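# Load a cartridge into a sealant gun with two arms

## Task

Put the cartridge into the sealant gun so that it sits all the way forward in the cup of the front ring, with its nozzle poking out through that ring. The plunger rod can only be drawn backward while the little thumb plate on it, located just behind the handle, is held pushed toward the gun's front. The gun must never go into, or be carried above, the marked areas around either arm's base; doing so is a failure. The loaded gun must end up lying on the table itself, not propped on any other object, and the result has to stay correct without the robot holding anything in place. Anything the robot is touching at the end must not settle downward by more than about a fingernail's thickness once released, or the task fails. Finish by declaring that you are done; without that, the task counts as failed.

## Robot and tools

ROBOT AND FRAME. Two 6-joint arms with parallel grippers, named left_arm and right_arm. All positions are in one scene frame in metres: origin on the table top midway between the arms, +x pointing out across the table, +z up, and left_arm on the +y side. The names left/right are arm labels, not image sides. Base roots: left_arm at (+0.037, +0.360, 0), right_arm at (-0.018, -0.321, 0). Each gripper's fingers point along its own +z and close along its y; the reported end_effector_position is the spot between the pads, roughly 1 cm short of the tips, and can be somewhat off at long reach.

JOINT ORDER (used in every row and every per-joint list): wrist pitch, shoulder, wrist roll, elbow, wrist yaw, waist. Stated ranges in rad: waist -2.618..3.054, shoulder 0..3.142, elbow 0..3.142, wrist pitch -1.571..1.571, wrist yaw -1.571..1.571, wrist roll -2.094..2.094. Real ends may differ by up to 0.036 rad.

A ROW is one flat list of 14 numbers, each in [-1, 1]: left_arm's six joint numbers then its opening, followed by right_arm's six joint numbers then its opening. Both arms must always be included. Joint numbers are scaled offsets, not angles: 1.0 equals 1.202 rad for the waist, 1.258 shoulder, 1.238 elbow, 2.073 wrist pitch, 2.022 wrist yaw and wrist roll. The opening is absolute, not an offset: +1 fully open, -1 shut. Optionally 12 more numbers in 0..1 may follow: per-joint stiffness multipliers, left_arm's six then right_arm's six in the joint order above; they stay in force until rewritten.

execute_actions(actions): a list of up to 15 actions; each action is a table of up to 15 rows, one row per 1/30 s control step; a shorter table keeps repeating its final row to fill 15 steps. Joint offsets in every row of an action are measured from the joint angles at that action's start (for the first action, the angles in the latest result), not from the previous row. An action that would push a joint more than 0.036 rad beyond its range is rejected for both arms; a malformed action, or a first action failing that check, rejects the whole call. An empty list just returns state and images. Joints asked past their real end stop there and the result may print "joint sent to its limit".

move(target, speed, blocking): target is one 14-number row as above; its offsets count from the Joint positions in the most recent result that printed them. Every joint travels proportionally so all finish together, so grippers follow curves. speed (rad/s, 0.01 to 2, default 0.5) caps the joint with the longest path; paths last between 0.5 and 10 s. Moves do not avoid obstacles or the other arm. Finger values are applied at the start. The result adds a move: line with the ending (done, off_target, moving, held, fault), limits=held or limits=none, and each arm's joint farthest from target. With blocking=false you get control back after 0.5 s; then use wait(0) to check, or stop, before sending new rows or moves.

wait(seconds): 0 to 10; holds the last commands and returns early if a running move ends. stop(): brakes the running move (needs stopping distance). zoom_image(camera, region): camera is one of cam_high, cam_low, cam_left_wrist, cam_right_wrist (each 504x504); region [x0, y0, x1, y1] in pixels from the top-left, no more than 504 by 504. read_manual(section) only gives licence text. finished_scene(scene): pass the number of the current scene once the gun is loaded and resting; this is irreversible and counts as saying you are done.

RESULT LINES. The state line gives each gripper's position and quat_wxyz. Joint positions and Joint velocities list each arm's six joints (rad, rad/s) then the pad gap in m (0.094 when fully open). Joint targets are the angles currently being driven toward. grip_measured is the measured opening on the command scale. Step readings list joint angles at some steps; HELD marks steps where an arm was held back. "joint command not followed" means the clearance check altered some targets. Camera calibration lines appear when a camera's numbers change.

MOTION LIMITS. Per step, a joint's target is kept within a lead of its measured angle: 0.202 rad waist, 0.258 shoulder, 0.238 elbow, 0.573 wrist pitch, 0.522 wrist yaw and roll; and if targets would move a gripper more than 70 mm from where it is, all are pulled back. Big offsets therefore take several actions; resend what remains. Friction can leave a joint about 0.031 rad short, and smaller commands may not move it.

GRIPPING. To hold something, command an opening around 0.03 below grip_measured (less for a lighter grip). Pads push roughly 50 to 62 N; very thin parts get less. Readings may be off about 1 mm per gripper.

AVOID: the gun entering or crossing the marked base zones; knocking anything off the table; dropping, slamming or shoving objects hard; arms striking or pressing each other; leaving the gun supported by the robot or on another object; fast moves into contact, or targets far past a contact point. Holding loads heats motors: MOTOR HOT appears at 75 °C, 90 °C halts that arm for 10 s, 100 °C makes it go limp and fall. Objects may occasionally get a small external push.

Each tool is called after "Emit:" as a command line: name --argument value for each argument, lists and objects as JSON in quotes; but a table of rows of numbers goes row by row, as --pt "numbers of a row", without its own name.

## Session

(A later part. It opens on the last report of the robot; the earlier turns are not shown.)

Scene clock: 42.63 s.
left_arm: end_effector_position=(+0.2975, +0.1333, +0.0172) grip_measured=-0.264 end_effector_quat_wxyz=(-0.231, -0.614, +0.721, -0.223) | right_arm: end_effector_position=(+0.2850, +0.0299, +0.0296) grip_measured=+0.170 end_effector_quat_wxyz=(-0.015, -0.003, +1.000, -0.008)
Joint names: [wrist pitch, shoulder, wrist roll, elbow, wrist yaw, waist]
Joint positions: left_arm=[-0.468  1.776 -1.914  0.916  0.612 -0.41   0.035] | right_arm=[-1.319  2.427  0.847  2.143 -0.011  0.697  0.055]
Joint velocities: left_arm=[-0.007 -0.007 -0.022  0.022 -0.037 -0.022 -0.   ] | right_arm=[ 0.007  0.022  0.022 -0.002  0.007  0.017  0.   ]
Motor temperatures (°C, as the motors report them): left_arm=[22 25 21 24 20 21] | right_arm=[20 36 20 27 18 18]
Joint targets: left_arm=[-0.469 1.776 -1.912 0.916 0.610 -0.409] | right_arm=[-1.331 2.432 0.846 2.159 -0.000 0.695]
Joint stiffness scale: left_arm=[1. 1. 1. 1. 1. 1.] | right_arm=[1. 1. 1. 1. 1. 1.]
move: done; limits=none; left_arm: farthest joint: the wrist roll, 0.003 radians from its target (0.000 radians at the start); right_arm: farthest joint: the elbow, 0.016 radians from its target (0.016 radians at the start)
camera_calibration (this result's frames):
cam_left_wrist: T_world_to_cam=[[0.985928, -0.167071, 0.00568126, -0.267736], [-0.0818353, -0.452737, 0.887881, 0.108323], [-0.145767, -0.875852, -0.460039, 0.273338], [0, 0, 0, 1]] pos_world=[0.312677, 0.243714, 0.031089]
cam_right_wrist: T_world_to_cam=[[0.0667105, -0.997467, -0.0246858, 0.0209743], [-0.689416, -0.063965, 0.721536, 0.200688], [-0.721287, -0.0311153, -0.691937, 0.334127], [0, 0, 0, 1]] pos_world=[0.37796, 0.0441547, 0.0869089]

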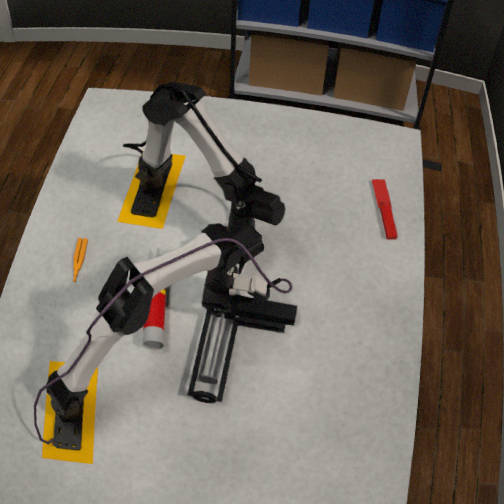

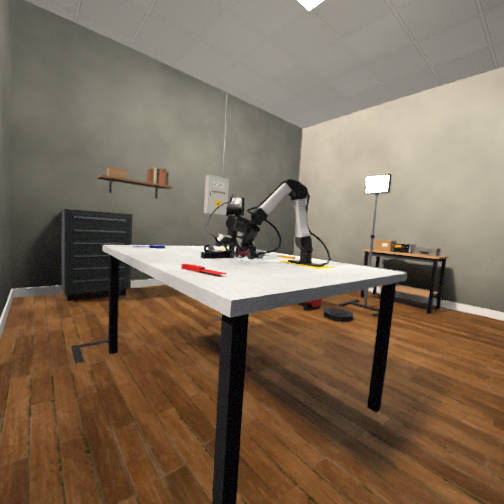

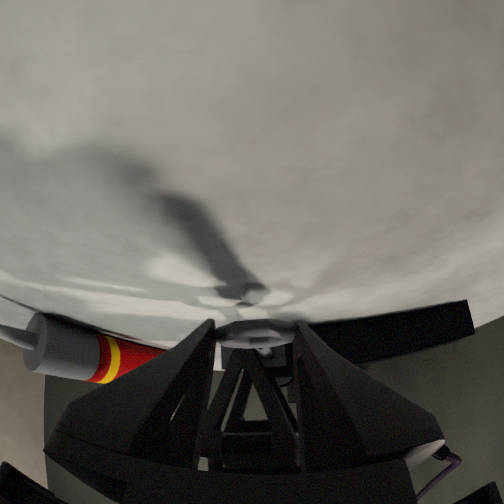

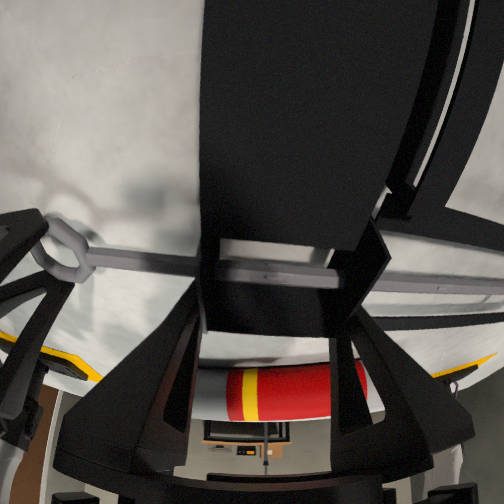

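Emit:
move --target '[-0.033,-0.03,0.025,-0.015,-0.031,0.033,-0.4,0,0,0,0.013,0,0,0.05]' --speed 0.1

Scene clock: 44.10 s.
left_arm: end_effector_position=(+0.2980, +0.1420, +0.0173) grip_measured=-0.264 end_effector_quat_wxyz=(-0.223, -0.615, +0.724, -0.217) | right_arm: end_effector_position=(+0.2853, +0.0305, +0.0296) grip_measured=+0.170 end_effector_quat_wxyz=(-0.014, -0.003, +1.000, -0.007)
Joint names: [wrist pitch, shoulder, wrist roll, elbow, wrist yaw, waist]
Joint positions: left_arm=[-0.497  1.766 -1.886  0.916  0.597 -0.391  0.035] | right_arm=[-1.316  2.427  0.848  2.143 -0.012  0.697  0.055]
Joint velocities: left_arm=[ 0.081 -0.022 -0.022 -0.002 -0.022  0.007 -0.   ] | right_arm=[ 0.037 -0.007  0.037 -0.012 -0.095 -0.002 -0.   ]
Motor temperatures (°C, as the motors report them): left_arm=[22 25 21 24 20 21] | right_arm=[20 37 20 27 18 18]
Joint targets: left_arm=[-0.537 1.738 -1.864 0.897 0.550 -0.370] | right_arm=[-1.319 2.427 0.847 2.159 -0.011 0.697]
Joint stiffness scale: left_arm=[1. 1. 1. 1. 1. 1.] | right_arm=[1. 1. 1. 1. 1. 1.]
move: off_target (left_arm); limits=none; left_arm: farthest joint: the wrist yaw, 0.048 radians from its target (0.063 radians at the start); right_arm: farthest joint: the elbow, 0.016 radians from its target (0.016 radians at the start)
camera_calibration (this result's frames):
cam_left_wrist: T_world_to_cam=[[0.985754, -0.168035, 0.00728648, -0.266647], [-0.0865936, -0.469897, 0.878464, 0.116224], [-0.144189, -0.86658, -0.477754, 0.279544], [0, 0, 0, 1]] pos_world=[0.31322, 0.252055, 0.0333976]
cam_right_wrist: T_world_to_cam=[[0.0659762, -0.997461, -0.0268237, 0.0217576], [-0.690532, -0.0650468, 0.720371, 0.201386], [-0.720286, -0.0290047, -0.69307, 0.334089], [0, 0, 0, 1]] pos_world=[0.378267, 0.044492, 0.0870584]

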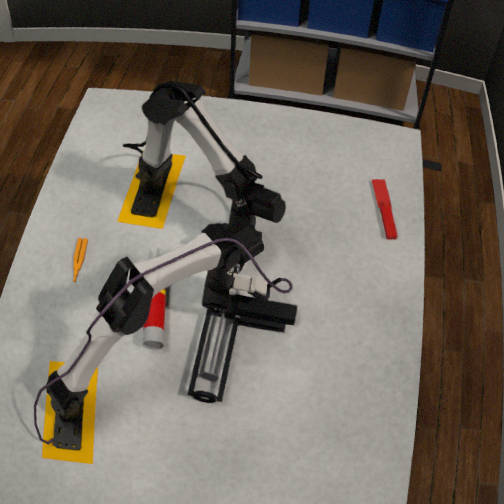

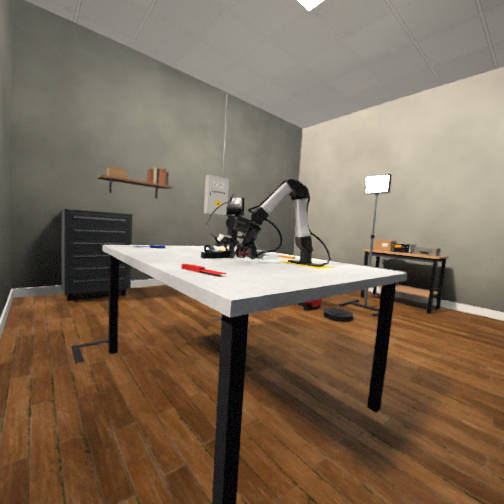

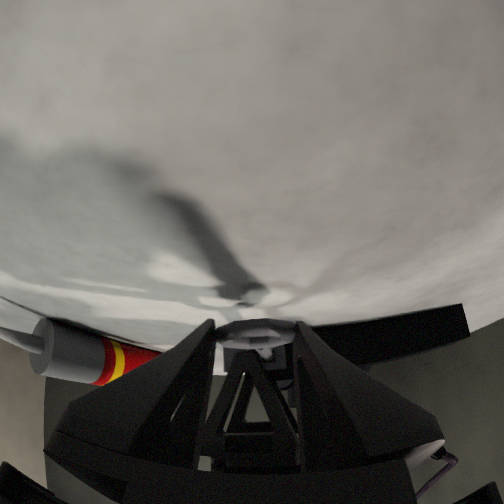

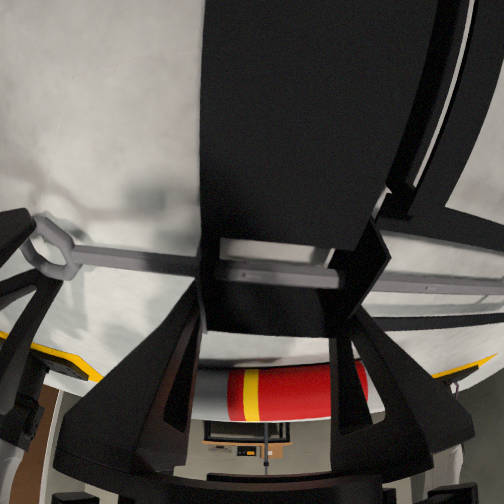

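Emit:
move --target '[-0.083,-0.044,0.135,-0.04,-0.01,0.195,-0.4,0,0,0,0.013,0,0,0.05]' --speed 0.12

Scene clock: 47.10 s.
left_arm: end_effector_position=(+0.3000, +0.2052, +0.0165) grip_measured=-0.264 end_effector_quat_wxyz=(-0.221, -0.615, +0.725, -0.218) | right_arm: end_effector_position=(+0.2862, +0.0312, +0.0296) grip_measured=+0.170 end_effector_quat_wxyz=(-0.012, -0.001, +1.000, -0.007)
Joint names: [wrist pitch, shoulder, wrist roll, elbow, wrist yaw, waist]
Joint positions: left_arm=[-0.642  1.74  -1.63   0.889  0.627 -0.179  0.035] | right_arm=[-1.312  2.427  0.852  2.143 -0.009  0.698  0.055]
Joint velocities: left_arm=[-0.022  0.002 -0.007 -0.007  0.007 -0.002 -0.001] | right_arm=[-0.095  0.007 -0.051 -0.012  0.037 -0.002 -0.   ]
Motor temperatures (°C, as the motors report them): left_arm=[22 26 21 24 20 21] | right_arm=[20 38 20 27 18 18]
Joint targets: left_arm=[-0.669 1.711 -1.613 0.866 0.577 -0.157] | right_arm=[-1.317 2.427 0.848 2.159 -0.012 0.697]
Joint stiffness scale: left_arm=[1. 1. 1. 1. 1. 1.] | right_arm=[1. 1. 1. 1. 1. 1.]
move: off_target (left_arm); limits=none; left_arm: farthest joint: the wrist yaw, 0.050 radians from its target (0.021 radians at the start); right_arm: farthest joint: the elbow, 0.016 radians from its target (0.016 radians at the start)
camera_calibration (this result's frames):
cam_left_wrist: T_world_to_cam=[[0.985916, -0.166948, 0.00985645, -0.25834], [-0.0885652, -0.471215, 0.877561, 0.147658], [-0.141862, -0.866074, -0.479364, 0.333429], [0, 0, 0, 1]] pos_world=[0.31508, 0.315224, 0.0328015]
cam_right_wrist: T_world_to_cam=[[0.0624032, -0.997664, -0.0278076, 0.0234915], [-0.694631, -0.0634213, 0.716565, 0.203293], [-0.716655, -0.0254, -0.696966, 0.333672], [0, 0, 0, 1]] pos_world=[0.378875, 0.044805, 0.0875389]

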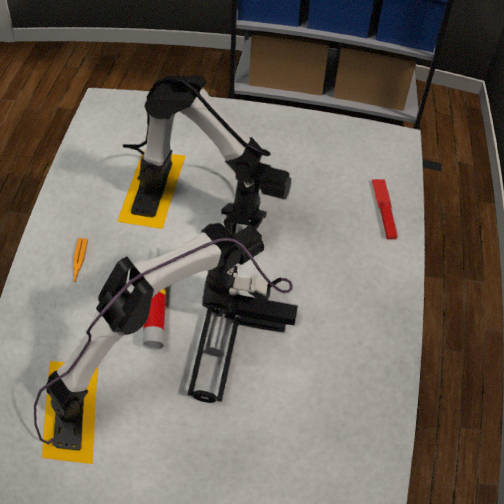

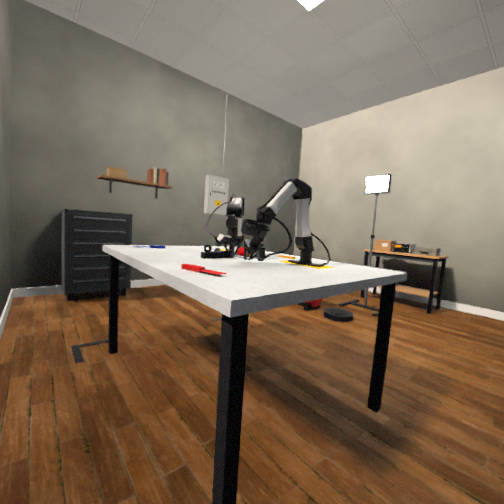

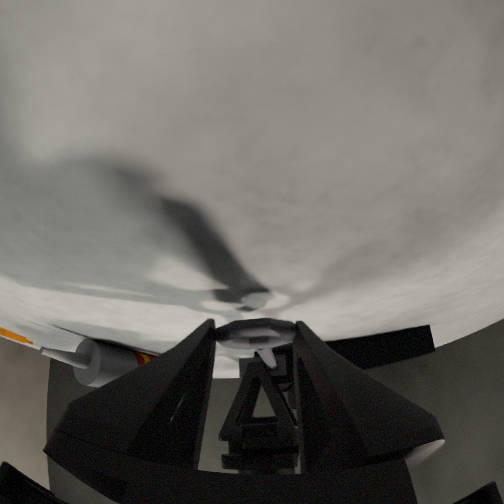

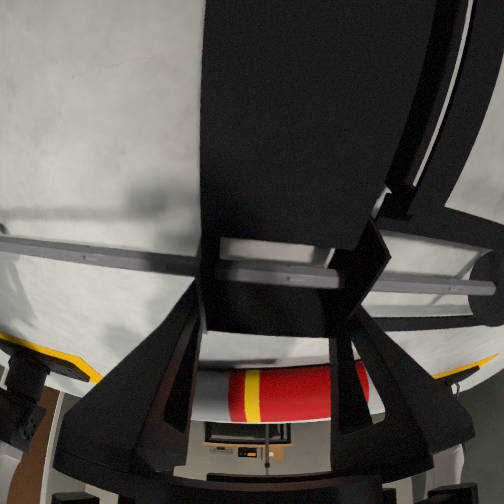

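Emit:
move --target '[-0.086,0.028,0.143,0.048,-0.024,0.205,-0.4,0,0,0,0.013,0,0,0.05]' --speed 0.12

Scene clock: 50.23 s.
left_arm: end_effector_position=(+0.3004, +0.2649, +0.0169) grip_measured=-0.264 end_effector_quat_wxyz=(-0.224, -0.615, +0.722, -0.222) | right_arm: end_effector_position=(+0.2859, +0.0321, +0.0301) grip_measured=+0.170 end_effector_quat_wxyz=(-0.012, -0.002, +1.000, -0.005)
Joint names: [wrist pitch, shoulder, wrist roll, elbow, wrist yaw, waist]
Joint positions: left_arm=[-0.804  1.764 -1.358  0.915  0.637  0.044  0.035] | right_arm=[-1.312  2.427  0.852  2.145 -0.011  0.699  0.055]
Joint velocities: left_arm=[-0.081 -0.002 -0.037 -0.012 -0.007 -0.017 -0.001] | right_arm=[ 0.007  0.002  0.037  0.002  0.007 -0.002 -0.   ]
Motor temperatures (°C, as the motors report them): left_arm=[21 26 21 24 20 21] | right_arm=[20 38 20 27 18 18]
Joint targets: left_arm=[-0.820 1.776 -1.341 0.949 0.578 0.068] | right_arm=[-1.312 2.427 0.853 2.159 -0.009 0.698]
Joint stiffness scale: left_arm=[1. 1. 1. 1. 1. 1.] | right_arm=[1. 1. 1. 1. 1. 1.]
move: off_target (left_arm); limits=none; left_arm: farthest joint: the wrist yaw, 0.058 radians from its target (0.049 radians at the start); right_arm: farthest joint: the elbow, 0.014 radians from its target (0.016 radians at the start)
camera_calibration (this result's frames):
cam_left_wrist: T_world_to_cam=[[0.986483, -0.163408, 0.0122466, -0.249859], [-0.0876093, -0.46278, 0.882134, 0.172808], [-0.13848, -0.871282, -0.47084, 0.385624], [0, 0, 0, 1]] pos_world=[0.315022, 0.375131, 0.0321876]
cam_right_wrist: T_world_to_cam=[[0.0642537, -0.997467, -0.0305216, 0.0240019], [-0.694368, -0.0666541, 0.716526, 0.202814], [-0.716746, -0.0248462, -0.696892, 0.333795], [0, 0, 0, 1]] pos_world=[0.378532, 0.045753, 0.0880299]

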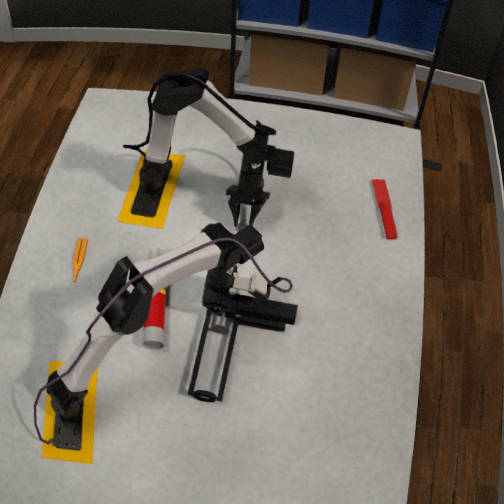

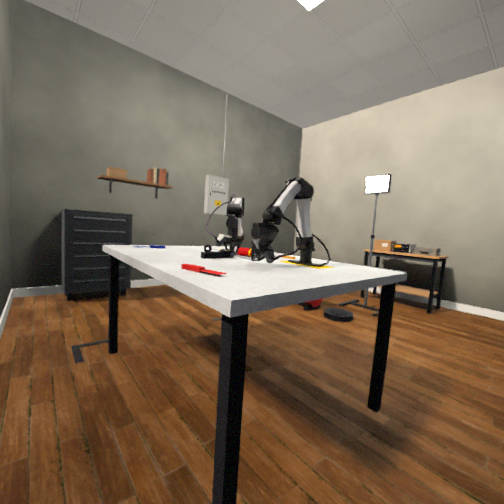

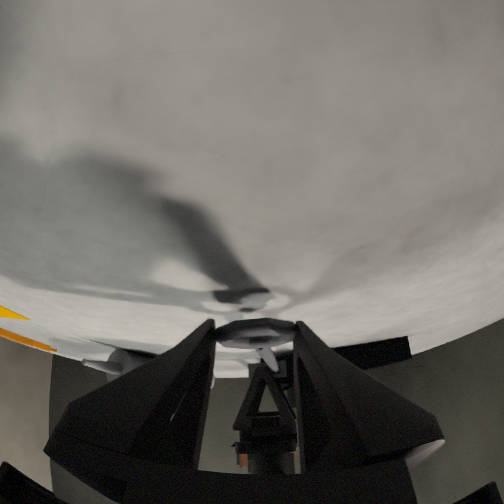

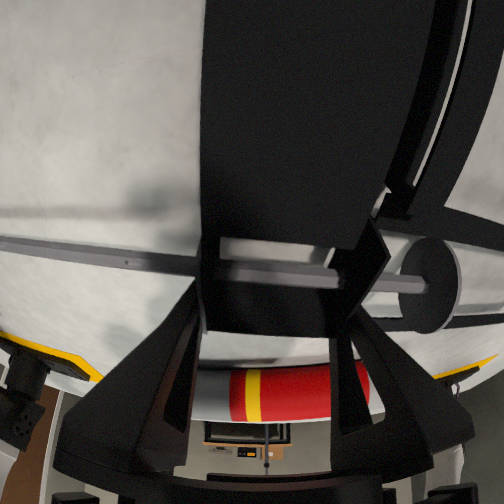

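Emit:
move --target '[0,0,0,0,0,0,-0.4,0,0,0,0.01,0,0,0.6]'

Emit:
move --target '[0,0,0,0,0,0,-0.4,-0.015,-0.065,0,0.01,0,0,0.6]' --speed 0.15

Scene clock: 52.20 s.
left_arm: end_effector_position=(+0.3002, +0.2645, +0.0171) grip_measured=-0.264 end_effector_quat_wxyz=(-0.225, -0.616, +0.722, -0.222) | right_arm: end_effector_position=(+0.2863, +0.0347, +0.0300) grip_measured=+0.598 end_effector_quat_wxyz=(-0.012, -0.002, +1.000, +0.001)
Joint names: [wrist pitch, shoulder, wrist roll, elbow, wrist yaw, waist]
Joint positions: left_arm=[-0.805  1.764 -1.36   0.915  0.639  0.043  0.035] | right_arm=[-1.303  2.427  0.852  2.145 -0.019  0.699  0.075]
Joint velocities: left_arm=[-0.037 -0.012  0.022 -0.017  0.037 -0.007  0.   ] | right_arm=[-0.051  0.007 -0.037 -0.002  0.007 -0.007 -0.001]
Motor temperatures (°C, as the motors report them): left_arm=[21 26 21 24 20 21] | right_arm=[20 39 20 28 18 18]
Joint targets: left_arm=[-0.804 1.764 -1.358 0.915 0.637 0.043] | right_arm=[-1.312 2.427 0.852 2.157 -0.011 0.699]
Joint stiffness scale: left_arm=[1. 1. 1. 1. 1. 1.] | right_arm=[1. 1. 1. 1. 1. 1.]
move: done; limits=none; left_arm: farthest joint: the wrist yaw, 0.002 radians from its target (0.000 radians at the start); right_arm: farthest joint: the elbow, 0.013 radians from its target (0.013 radians at the start)
camera_calibration (this result's frames):
cam_left_wrist: T_world_to_cam=[[0.986664, -0.162403, 0.0109443, -0.250046], [-0.0857152, -0.461239, 0.883126, 0.171446], [-0.138375, -0.872286, -0.469009, 0.38558], [0, 0, 0, 1]] pos_world=[0.314762, 0.374806, 0.0321684]
cam_right_wrist: T_world_to_cam=[[0.0633415, -0.997081, -0.0426381, 0.0271808], [-0.6944, -0.0747185, 0.715699, 0.20362], [-0.716796, -0.0157255, -0.697106, 0.33386], [0, 0, 0, 1]] pos_world=[0.378982, 0.0475658, 0.0881643]

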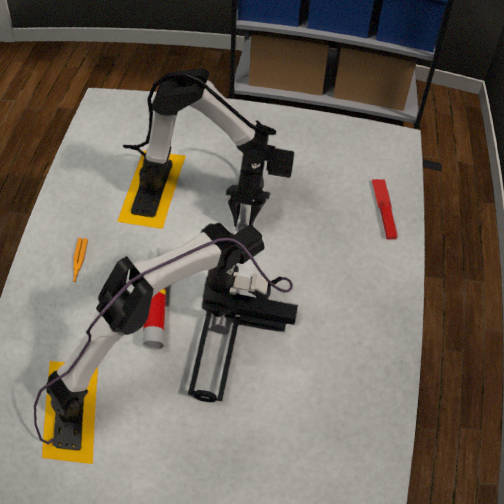

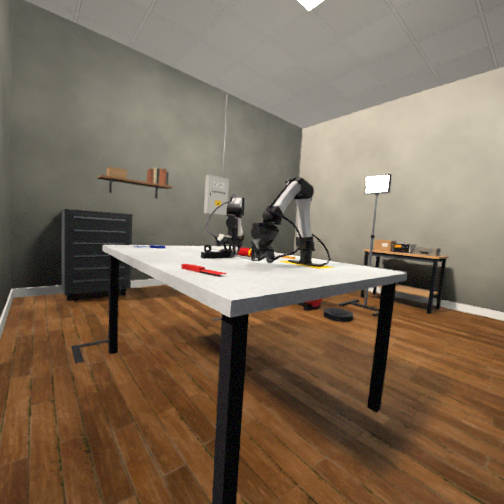

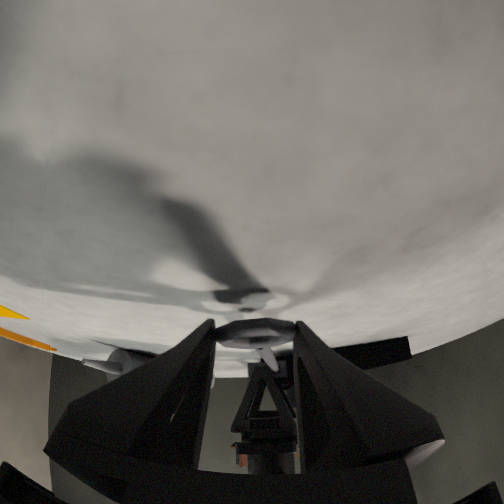

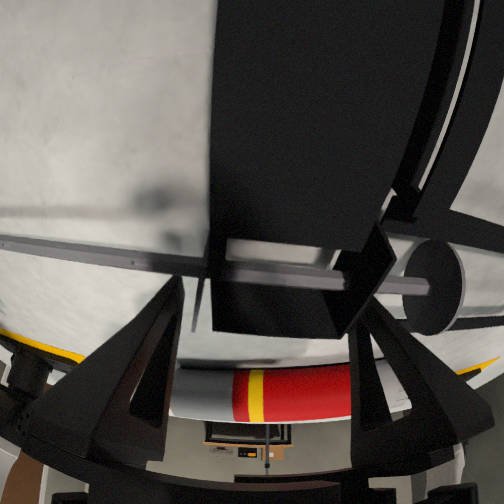

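Scene clock: 53.20 s.
left_arm: end_effector_position=(+0.3002, +0.2645, +0.0171) grip_measured=-0.264 end_effector_quat_wxyz=(-0.225, -0.616, +0.722, -0.222) | right_arm: end_effector_position=(+0.2870, +0.0355, +0.0637) grip_measured=+0.598 end_effector_quat_wxyz=(+0.008, -0.002, +1.000, +0.023)
Joint names: [wrist pitch, shoulder, wrist roll, elbow, wrist yaw, waist]
Joint positions: left_arm=[-0.805  1.764 -1.36   0.915  0.639  0.043  0.035] | right_arm=[-1.319  2.352  0.852  2.145 -0.019  0.699  0.075]
Joint velocities: left_arm=[-0.007 -0.007 -0.051 -0.017  0.007  0.002 -0.   ] | right_arm=[-0.051 -0.022  0.022  0.002  0.022  0.002 -0.   ]
Motor temperatures (°C, as the motors report them): left_arm=[21 26 21 24 20 21] | right_arm=[20 39 20 28 18 18]
Joint targets: left_arm=[-0.805 1.764 -1.360 0.915 0.639 0.043] | right_arm=[-1.334 2.345 0.852 2.157 -0.019 0.699]
Joint stiffness scale: left_arm=[1. 1. 1. 1. 1. 1.] | right_arm=[1. 1. 1. 1. 1. 1.]
move: done; limits=none; left_arm: farthest joint: the waist, 0.000 radians from its target (0.000 radians at the start); right_arm: farthest joint: the wrist pitch, 0.015 radians from its target (0.031 radians at the start)
camera_calibration (this result's frames):
cam_left_wrist: T_world_to_cam=[[0.986664, -0.162403, 0.0109443, -0.250046], [-0.0857152, -0.461239, 0.883126, 0.171446], [-0.138375, -0.872286, -0.469009, 0.38558], [0, 0, 0, 1]] pos_world=[0.314762, 0.374806, 0.0321684]
cam_right_wrist: T_world_to_cam=[[0.0658079, -0.994239, -0.0846115, 0.031241], [-0.721535, -0.105986, 0.684218, 0.19098], [-0.689244, 0.0160232, -0.724353, 0.350539], [0, 0, 0, 1]] pos_world=[0.37735, 0.0456855, 0.125885]

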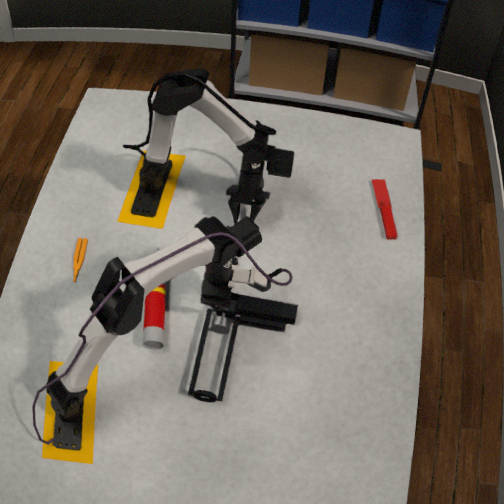

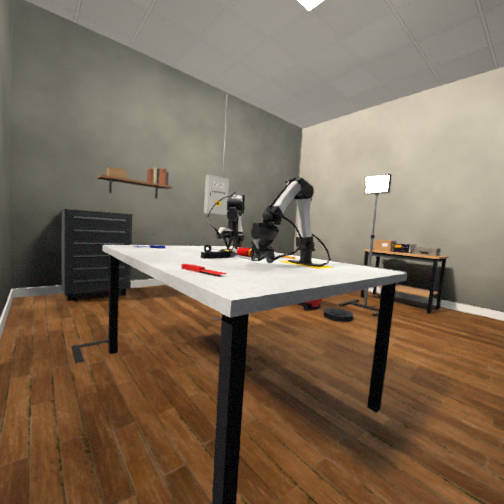

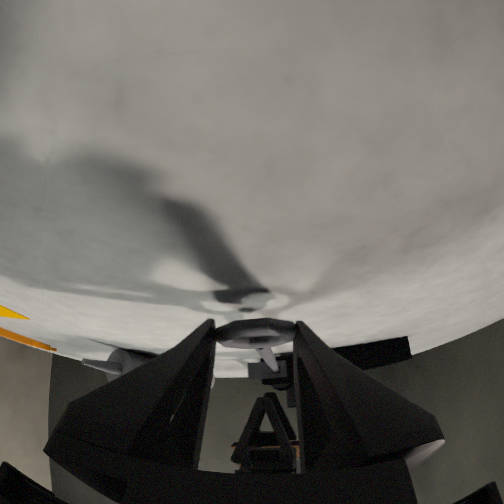

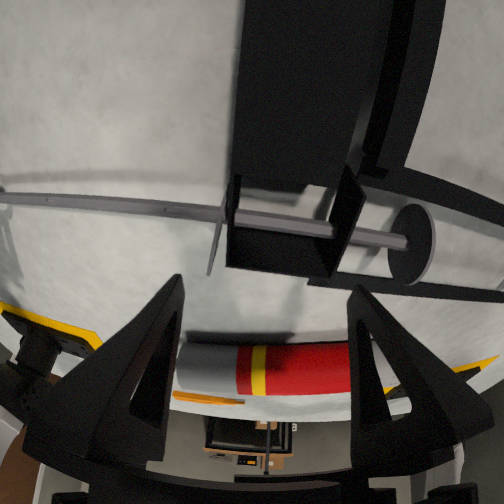

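Emit:
move --target '[0,0,0,0,0,0,-0.4,0,0,0.156,0.01,0,0.05,0]' --speed 0.3

Emit:
move --target '[0,0,0,0,0,0,-0.4,0.017,0.08,0,0.01,0,0.005,0]' --speed 0.08

Scene clock: 55.40 s.
left_arm: end_effector_position=(+0.3002, +0.2645, +0.0171) grip_measured=-0.264 end_effector_quat_wxyz=(-0.225, -0.616, +0.722, -0.222) | right_arm: end_effector_position=(+0.2681, +0.0508, +0.0637) grip_measured=+0.002 end_effector_quat_wxyz=(+0.003, +0.126, +0.992, +0.024)
Joint names: [wrist pitch, shoulder, wrist roll, elbow, wrist yaw, waist]
Joint positions: left_arm=[-0.805  1.764 -1.36   0.915  0.639  0.043  0.035] | right_arm=[-1.319  2.352  1.161  2.145 -0.019  0.751  0.047]
Joint velocities: left_arm=[-0.022  0.007 -0.022 -0.007  0.007  0.032 -0.001] | right_arm=[ 0.007 -0.002 -0.051 -0.007 -0.037  0.002  0.   ]
Motor temperatures (°C, as the motors report them): left_arm=[21 26 21 24 20 21] | right_arm=[20 40 20 28 18 18]
Joint targets: left_arm=[-0.805 1.764 -1.360 0.915 0.639 0.043] | right_arm=[-1.319 2.352 1.168 2.157 -0.019 0.760]
Joint stiffness scale: left_arm=[1. 1. 1. 1. 1. 1.] | right_arm=[1. 1. 1. 1. 1. 1.]
move: done; limits=none; left_arm: farthest joint: the waist, 0.000 radians from its target (0.000 radians at the start); right_arm: farthest joint: the elbow, 0.013 radians from its target (0.013 radians at the start)
camera_calibration (this result's frames):
cam_left_wrist: T_world_to_cam=[[0.986664, -0.162403, 0.0109443, -0.250046], [-0.0857152, -0.461239, 0.883126, 0.171446], [-0.138375, -0.872286, -0.469009, 0.38558], [0, 0, 0, 1]] pos_world=[0.314762, 0.374806, 0.0321684]
cam_right_wrist: T_world_to_cam=[[-0.189653, -0.977924, -0.087728, 0.115512], [-0.715282, 0.0764017, 0.694647, 0.167325], [-0.672609, 0.194492, -0.713981, 0.323048], [0, 0, 0, 1]] pos_world=[0.358877, 0.0373482, 0.124552]

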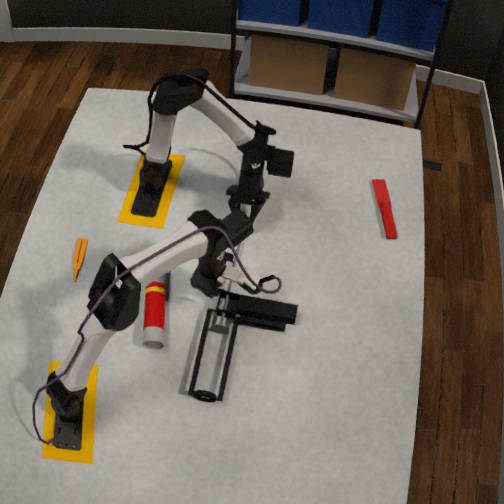

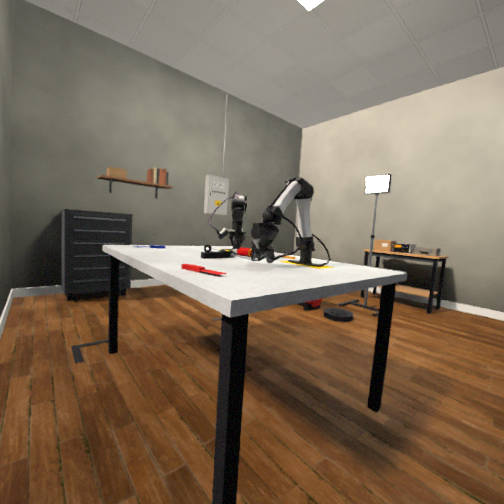

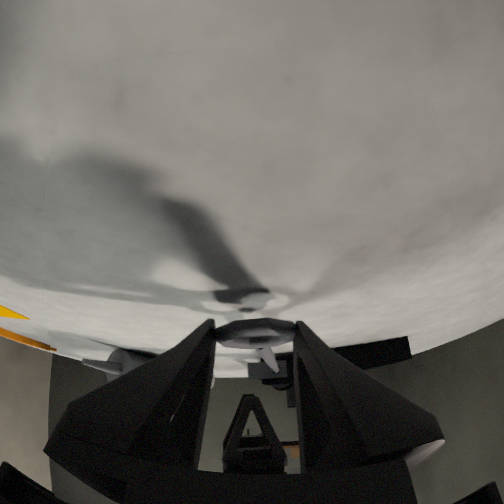

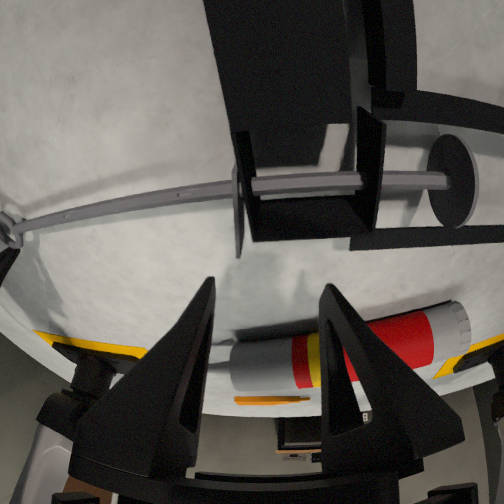

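Scene clock: 57.00 s.
left_arm: end_effector_position=(+0.3002, +0.2645, +0.0171) grip_measured=-0.264 end_effector_quat_wxyz=(-0.225, -0.616, +0.722, -0.222) | right_arm: end_effector_position=(+0.2678, +0.0505, +0.0247) grip_measured=+0.002 end_effector_quat_wxyz=(-0.013, +0.126, +0.992, -0.004)
Joint names: [wrist pitch, shoulder, wrist roll, elbow, wrist yaw, waist]
Joint positions: left_arm=[-0.805  1.764 -1.36   0.915  0.639  0.043  0.035] | right_arm=[-1.296  2.439  1.161  2.145 -0.019  0.751  0.047]
Joint velocities: left_arm=[-0.022 -0.002 -0.051 -0.002 -0.081 -0.002 -0.   ] | right_arm=[-0.051  0.017 -0.007  0.002 -0.022  0.007 -0.001]
Motor temperatures (°C, as the motors report them): left_arm=[21 26 21 24 20 21] | right_arm=[20 40 20 28 18 18]
Joint targets: left_arm=[-0.805 1.764 -1.360 0.915 0.639 0.043] | right_arm=[-1.284 2.453 1.161 2.157 -0.019 0.757]
Joint stiffness scale: left_arm=[1. 1. 1. 1. 1. 1.] | right_arm=[1. 1. 1. 1. 1. 1.]
move: done; limits=none; left_arm: farthest joint: the waist, 0.000 radians from its target (0.000 radians at the start); right_arm: farthest joint: the shoulder, 0.014 radians from its target (0.101 radians at the start)
camera_calibration (this result's frames):
cam_left_wrist: T_world_to_cam=[[0.986664, -0.162403, 0.0109443, -0.250046], [-0.0857152, -0.461239, 0.883126, 0.171446], [-0.138375, -0.872286, -0.469009, 0.38558], [0, 0, 0, 1]] pos_world=[0.314762, 0.374806, 0.0321684]
cam_right_wrist: T_world_to_cam=[[-0.191989, -0.980917, -0.0307063, 0.111106], [-0.687425, 0.112083, 0.717554, 0.184426], [-0.700419, 0.158871, -0.695826, 0.303908], [0, 0, 0, 1]] pos_world=[0.360973, 0.0400326, 0.082543]

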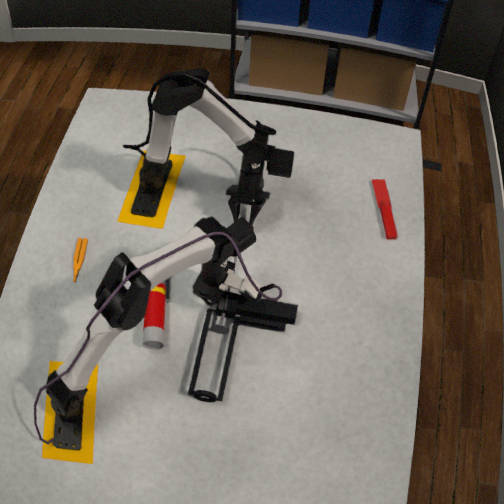

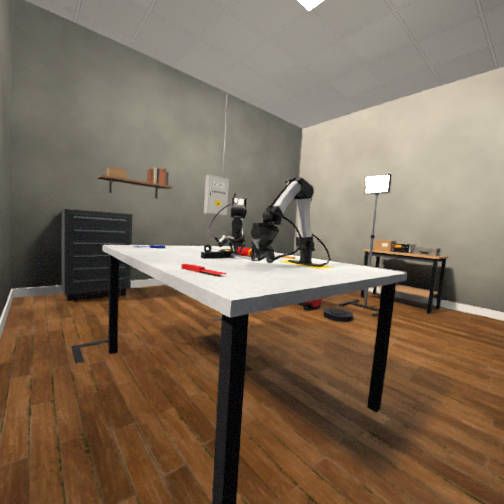

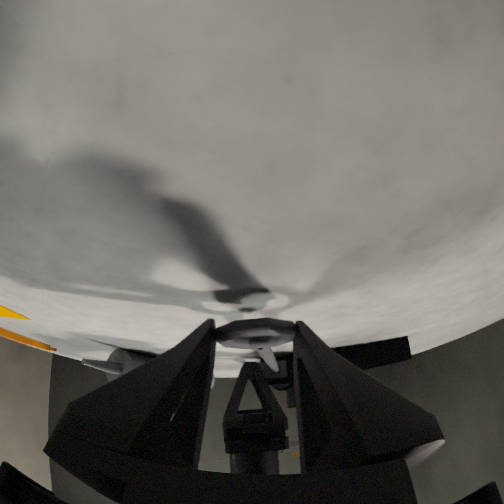

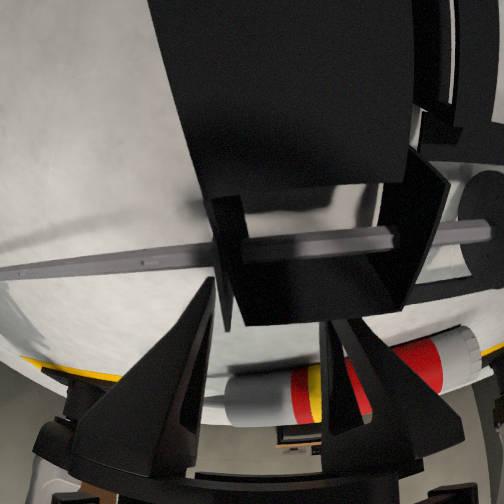

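Emit:
move --target '[0,0,0,0,0,0,-0.4,0,0,0,0.01,0,0,-0.4]'

Emit:
move --target '[0,0,0,0,-0.02,0.015,-0.4,-0.075,0,-0.026,0.01,0.01,-0.052,-0.4]' --speed 0.08

Scene clock: 58.10 s.
left_arm: end_effector_position=(+0.3001, +0.2641, +0.0174) grip_measured=-0.264 end_effector_quat_wxyz=(-0.226, -0.616, +0.721, -0.223) | right_arm: end_effector_position=(+0.2694, +0.0541, +0.0247) grip_measured=-0.398 end_effector_quat_wxyz=(-0.011, +0.126, +0.992, +0.005)
Joint names: [wrist pitch, shoulder, wrist roll, elbow, wrist yaw, waist]
Joint positions: left_arm=[-0.805  1.764 -1.361  0.915  0.641  0.043  0.035] | right_arm=[-1.281  2.439  1.161  2.145 -0.024  0.751  0.028]
Joint velocities: left_arm=[ 0.022 -0.007 -0.022  0.012 -0.007  0.007 -0.   ] | right_arm=[-0.066 -0.002  0.022 -0.012  0.022 -0.007  0.   ]
Motor temperatures (°C, as the motors report them): left_arm=[21 26 21 24 20 21] | right_arm=[20 40 20 28 18 18]
Joint targets: left_arm=[-0.804 1.764 -1.360 0.915 0.638 0.043] | right_arm=[-1.296 2.439 1.161 2.157 -0.019 0.751]
Joint stiffness scale: left_arm=[1. 1. 1. 1. 1. 1.] | right_arm=[1. 1. 1. 1. 1. 1.]
move: done; limits=none; left_arm: farthest joint: the wrist yaw, 0.002 radians from its target (0.000 radians at the start); right_arm: farthest joint: the wrist pitch, 0.015 radians from its target (0.001 radians at the start)
camera_calibration (this result's frames):
cam_left_wrist: T_world_to_cam=[[0.986791, -0.161667, 0.0103109, -0.25025], [-0.0844917, -0.459329, 0.884239, 0.170142], [-0.138216, -0.873431, -0.466921, 0.385535], [0, 0, 0, 1]] pos_world=[0.314607, 0.374432, 0.0321482]
cam_right_wrist: T_world_to_cam=[[-0.191855, -0.980286, -0.0472303, 0.115315], [-0.691083, 0.100771, 0.715716, 0.186773], [-0.696847, 0.169954, -0.696793, 0.30289], [0, 0, 0, 1]] pos_world=[0.362267, 0.0427432, 0.0828219]

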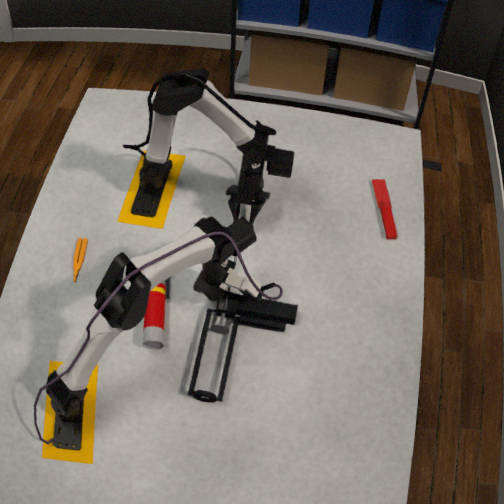

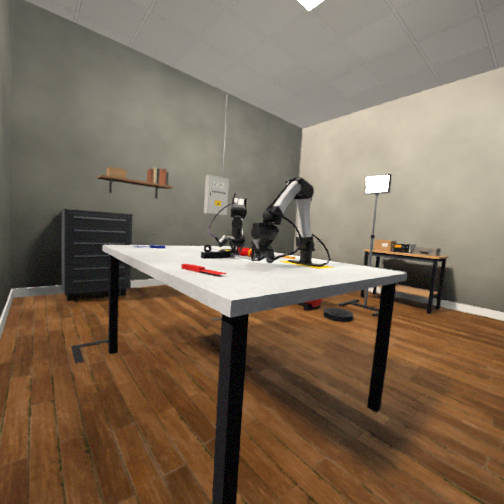

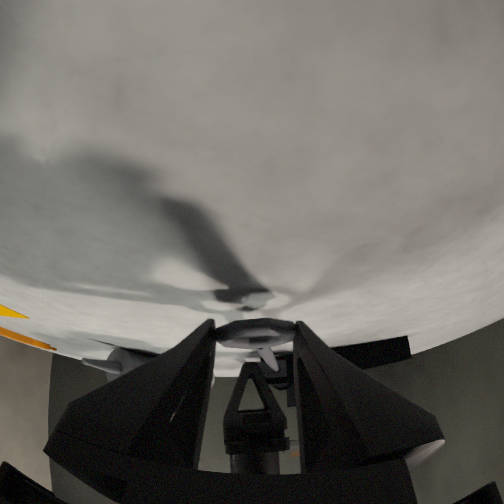

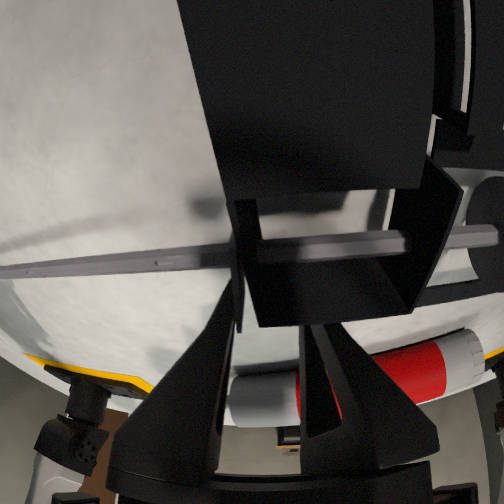

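Scene clock: 60.33 s.
left_arm: end_effector_position=(+0.2998, +0.2610, +0.0197) grip_measured=-0.265 end_effector_quat_wxyz=(-0.234, -0.618, +0.715, -0.229) | right_arm: end_effector_position=(+0.2714, +0.0486, +0.0269) grip_measured=-0.398 end_effector_quat_wxyz=(-0.033, +0.116, +0.993, +0.011)
Joint names: [wrist pitch, shoulder, wrist roll, elbow, wrist yaw, waist]
Joint positions: left_arm=[-0.808  1.764 -1.372  0.915  0.663  0.043  0.035] | right_arm=[-1.302  2.439  1.115  2.152 -0.066  0.725  0.028]
Joint velocities: left_arm=[-0.022 -0.012 -0.007 -0.017 -0.037  0.007 -0.001] | right_arm=[ 0.007  0.007  0.007 -0.002  0.051 -0.027 -0.001]
Motor temperatures (°C, as the motors report them): left_arm=[21 26 21 24 20 21] | right_arm=[20 41 20 28 18 19]
Joint targets: left_arm=[-0.805 1.764 -1.361 0.915 0.600 0.061] | right_arm=[-1.436 2.439 1.108 2.157 -0.004 0.688]
Joint stiffness scale: left_arm=[1. 1. 1. 1. 1. 1.] | right_arm=[1. 1. 1. 1. 1. 1.]
move: off_target (left_arm, right_arm); limits=none; left_arm: farthest joint: the wrist yaw, 0.062 radians from its target (0.040 radians at the start); right_arm: farthest joint: the wrist pitch, 0.135 radians from its target (0.156 radians at the start)
camera_calibration (this result's frames):
cam_left_wrist: T_world_to_cam=[[0.988473, -0.15131, 0.00517996, -0.253584], [-0.0721881, -0.440961, 0.894619, 0.157962], [-0.133081, -0.88468, -0.446801, 0.384942], [0, 0, 0, 1]] pos_world=[0.313292, 0.371836, 0.0319903]
cam_right_wrist: T_world_to_cam=[[-0.174219, -0.983055, -0.0570062, 0.105987], [-0.663349, 0.0743814, 0.744604, 0.180112], [-0.727747, 0.167539, -0.665067, 0.314387], [0, 0, 0, 1]] pos_world=[0.366736, 0.0381217, 0.081018]

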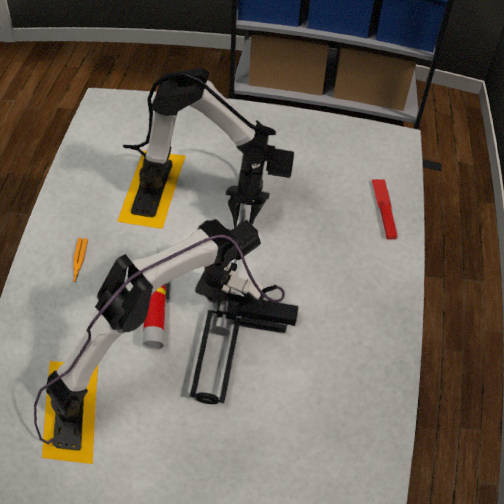

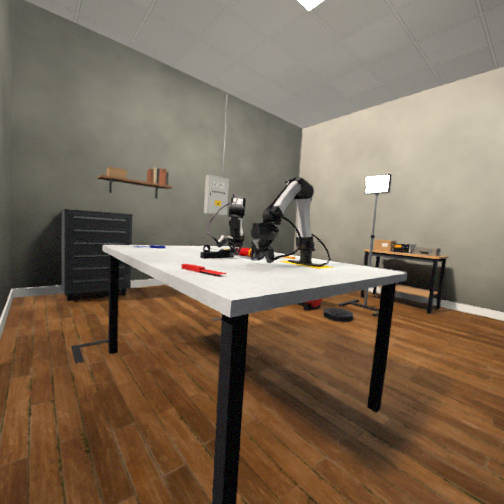

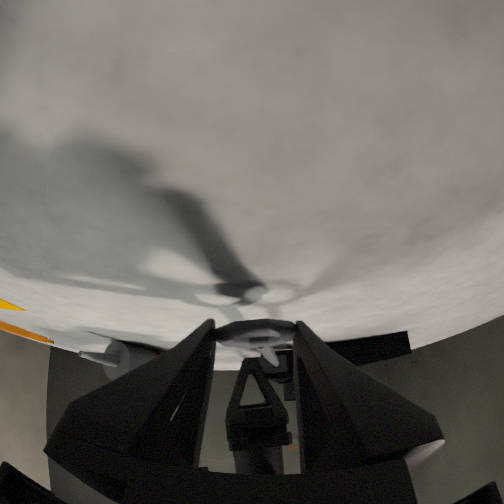

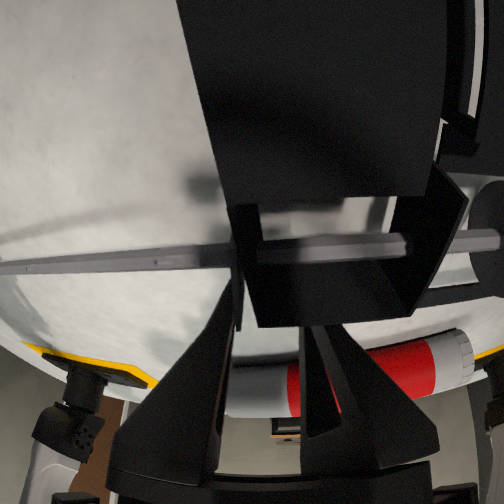

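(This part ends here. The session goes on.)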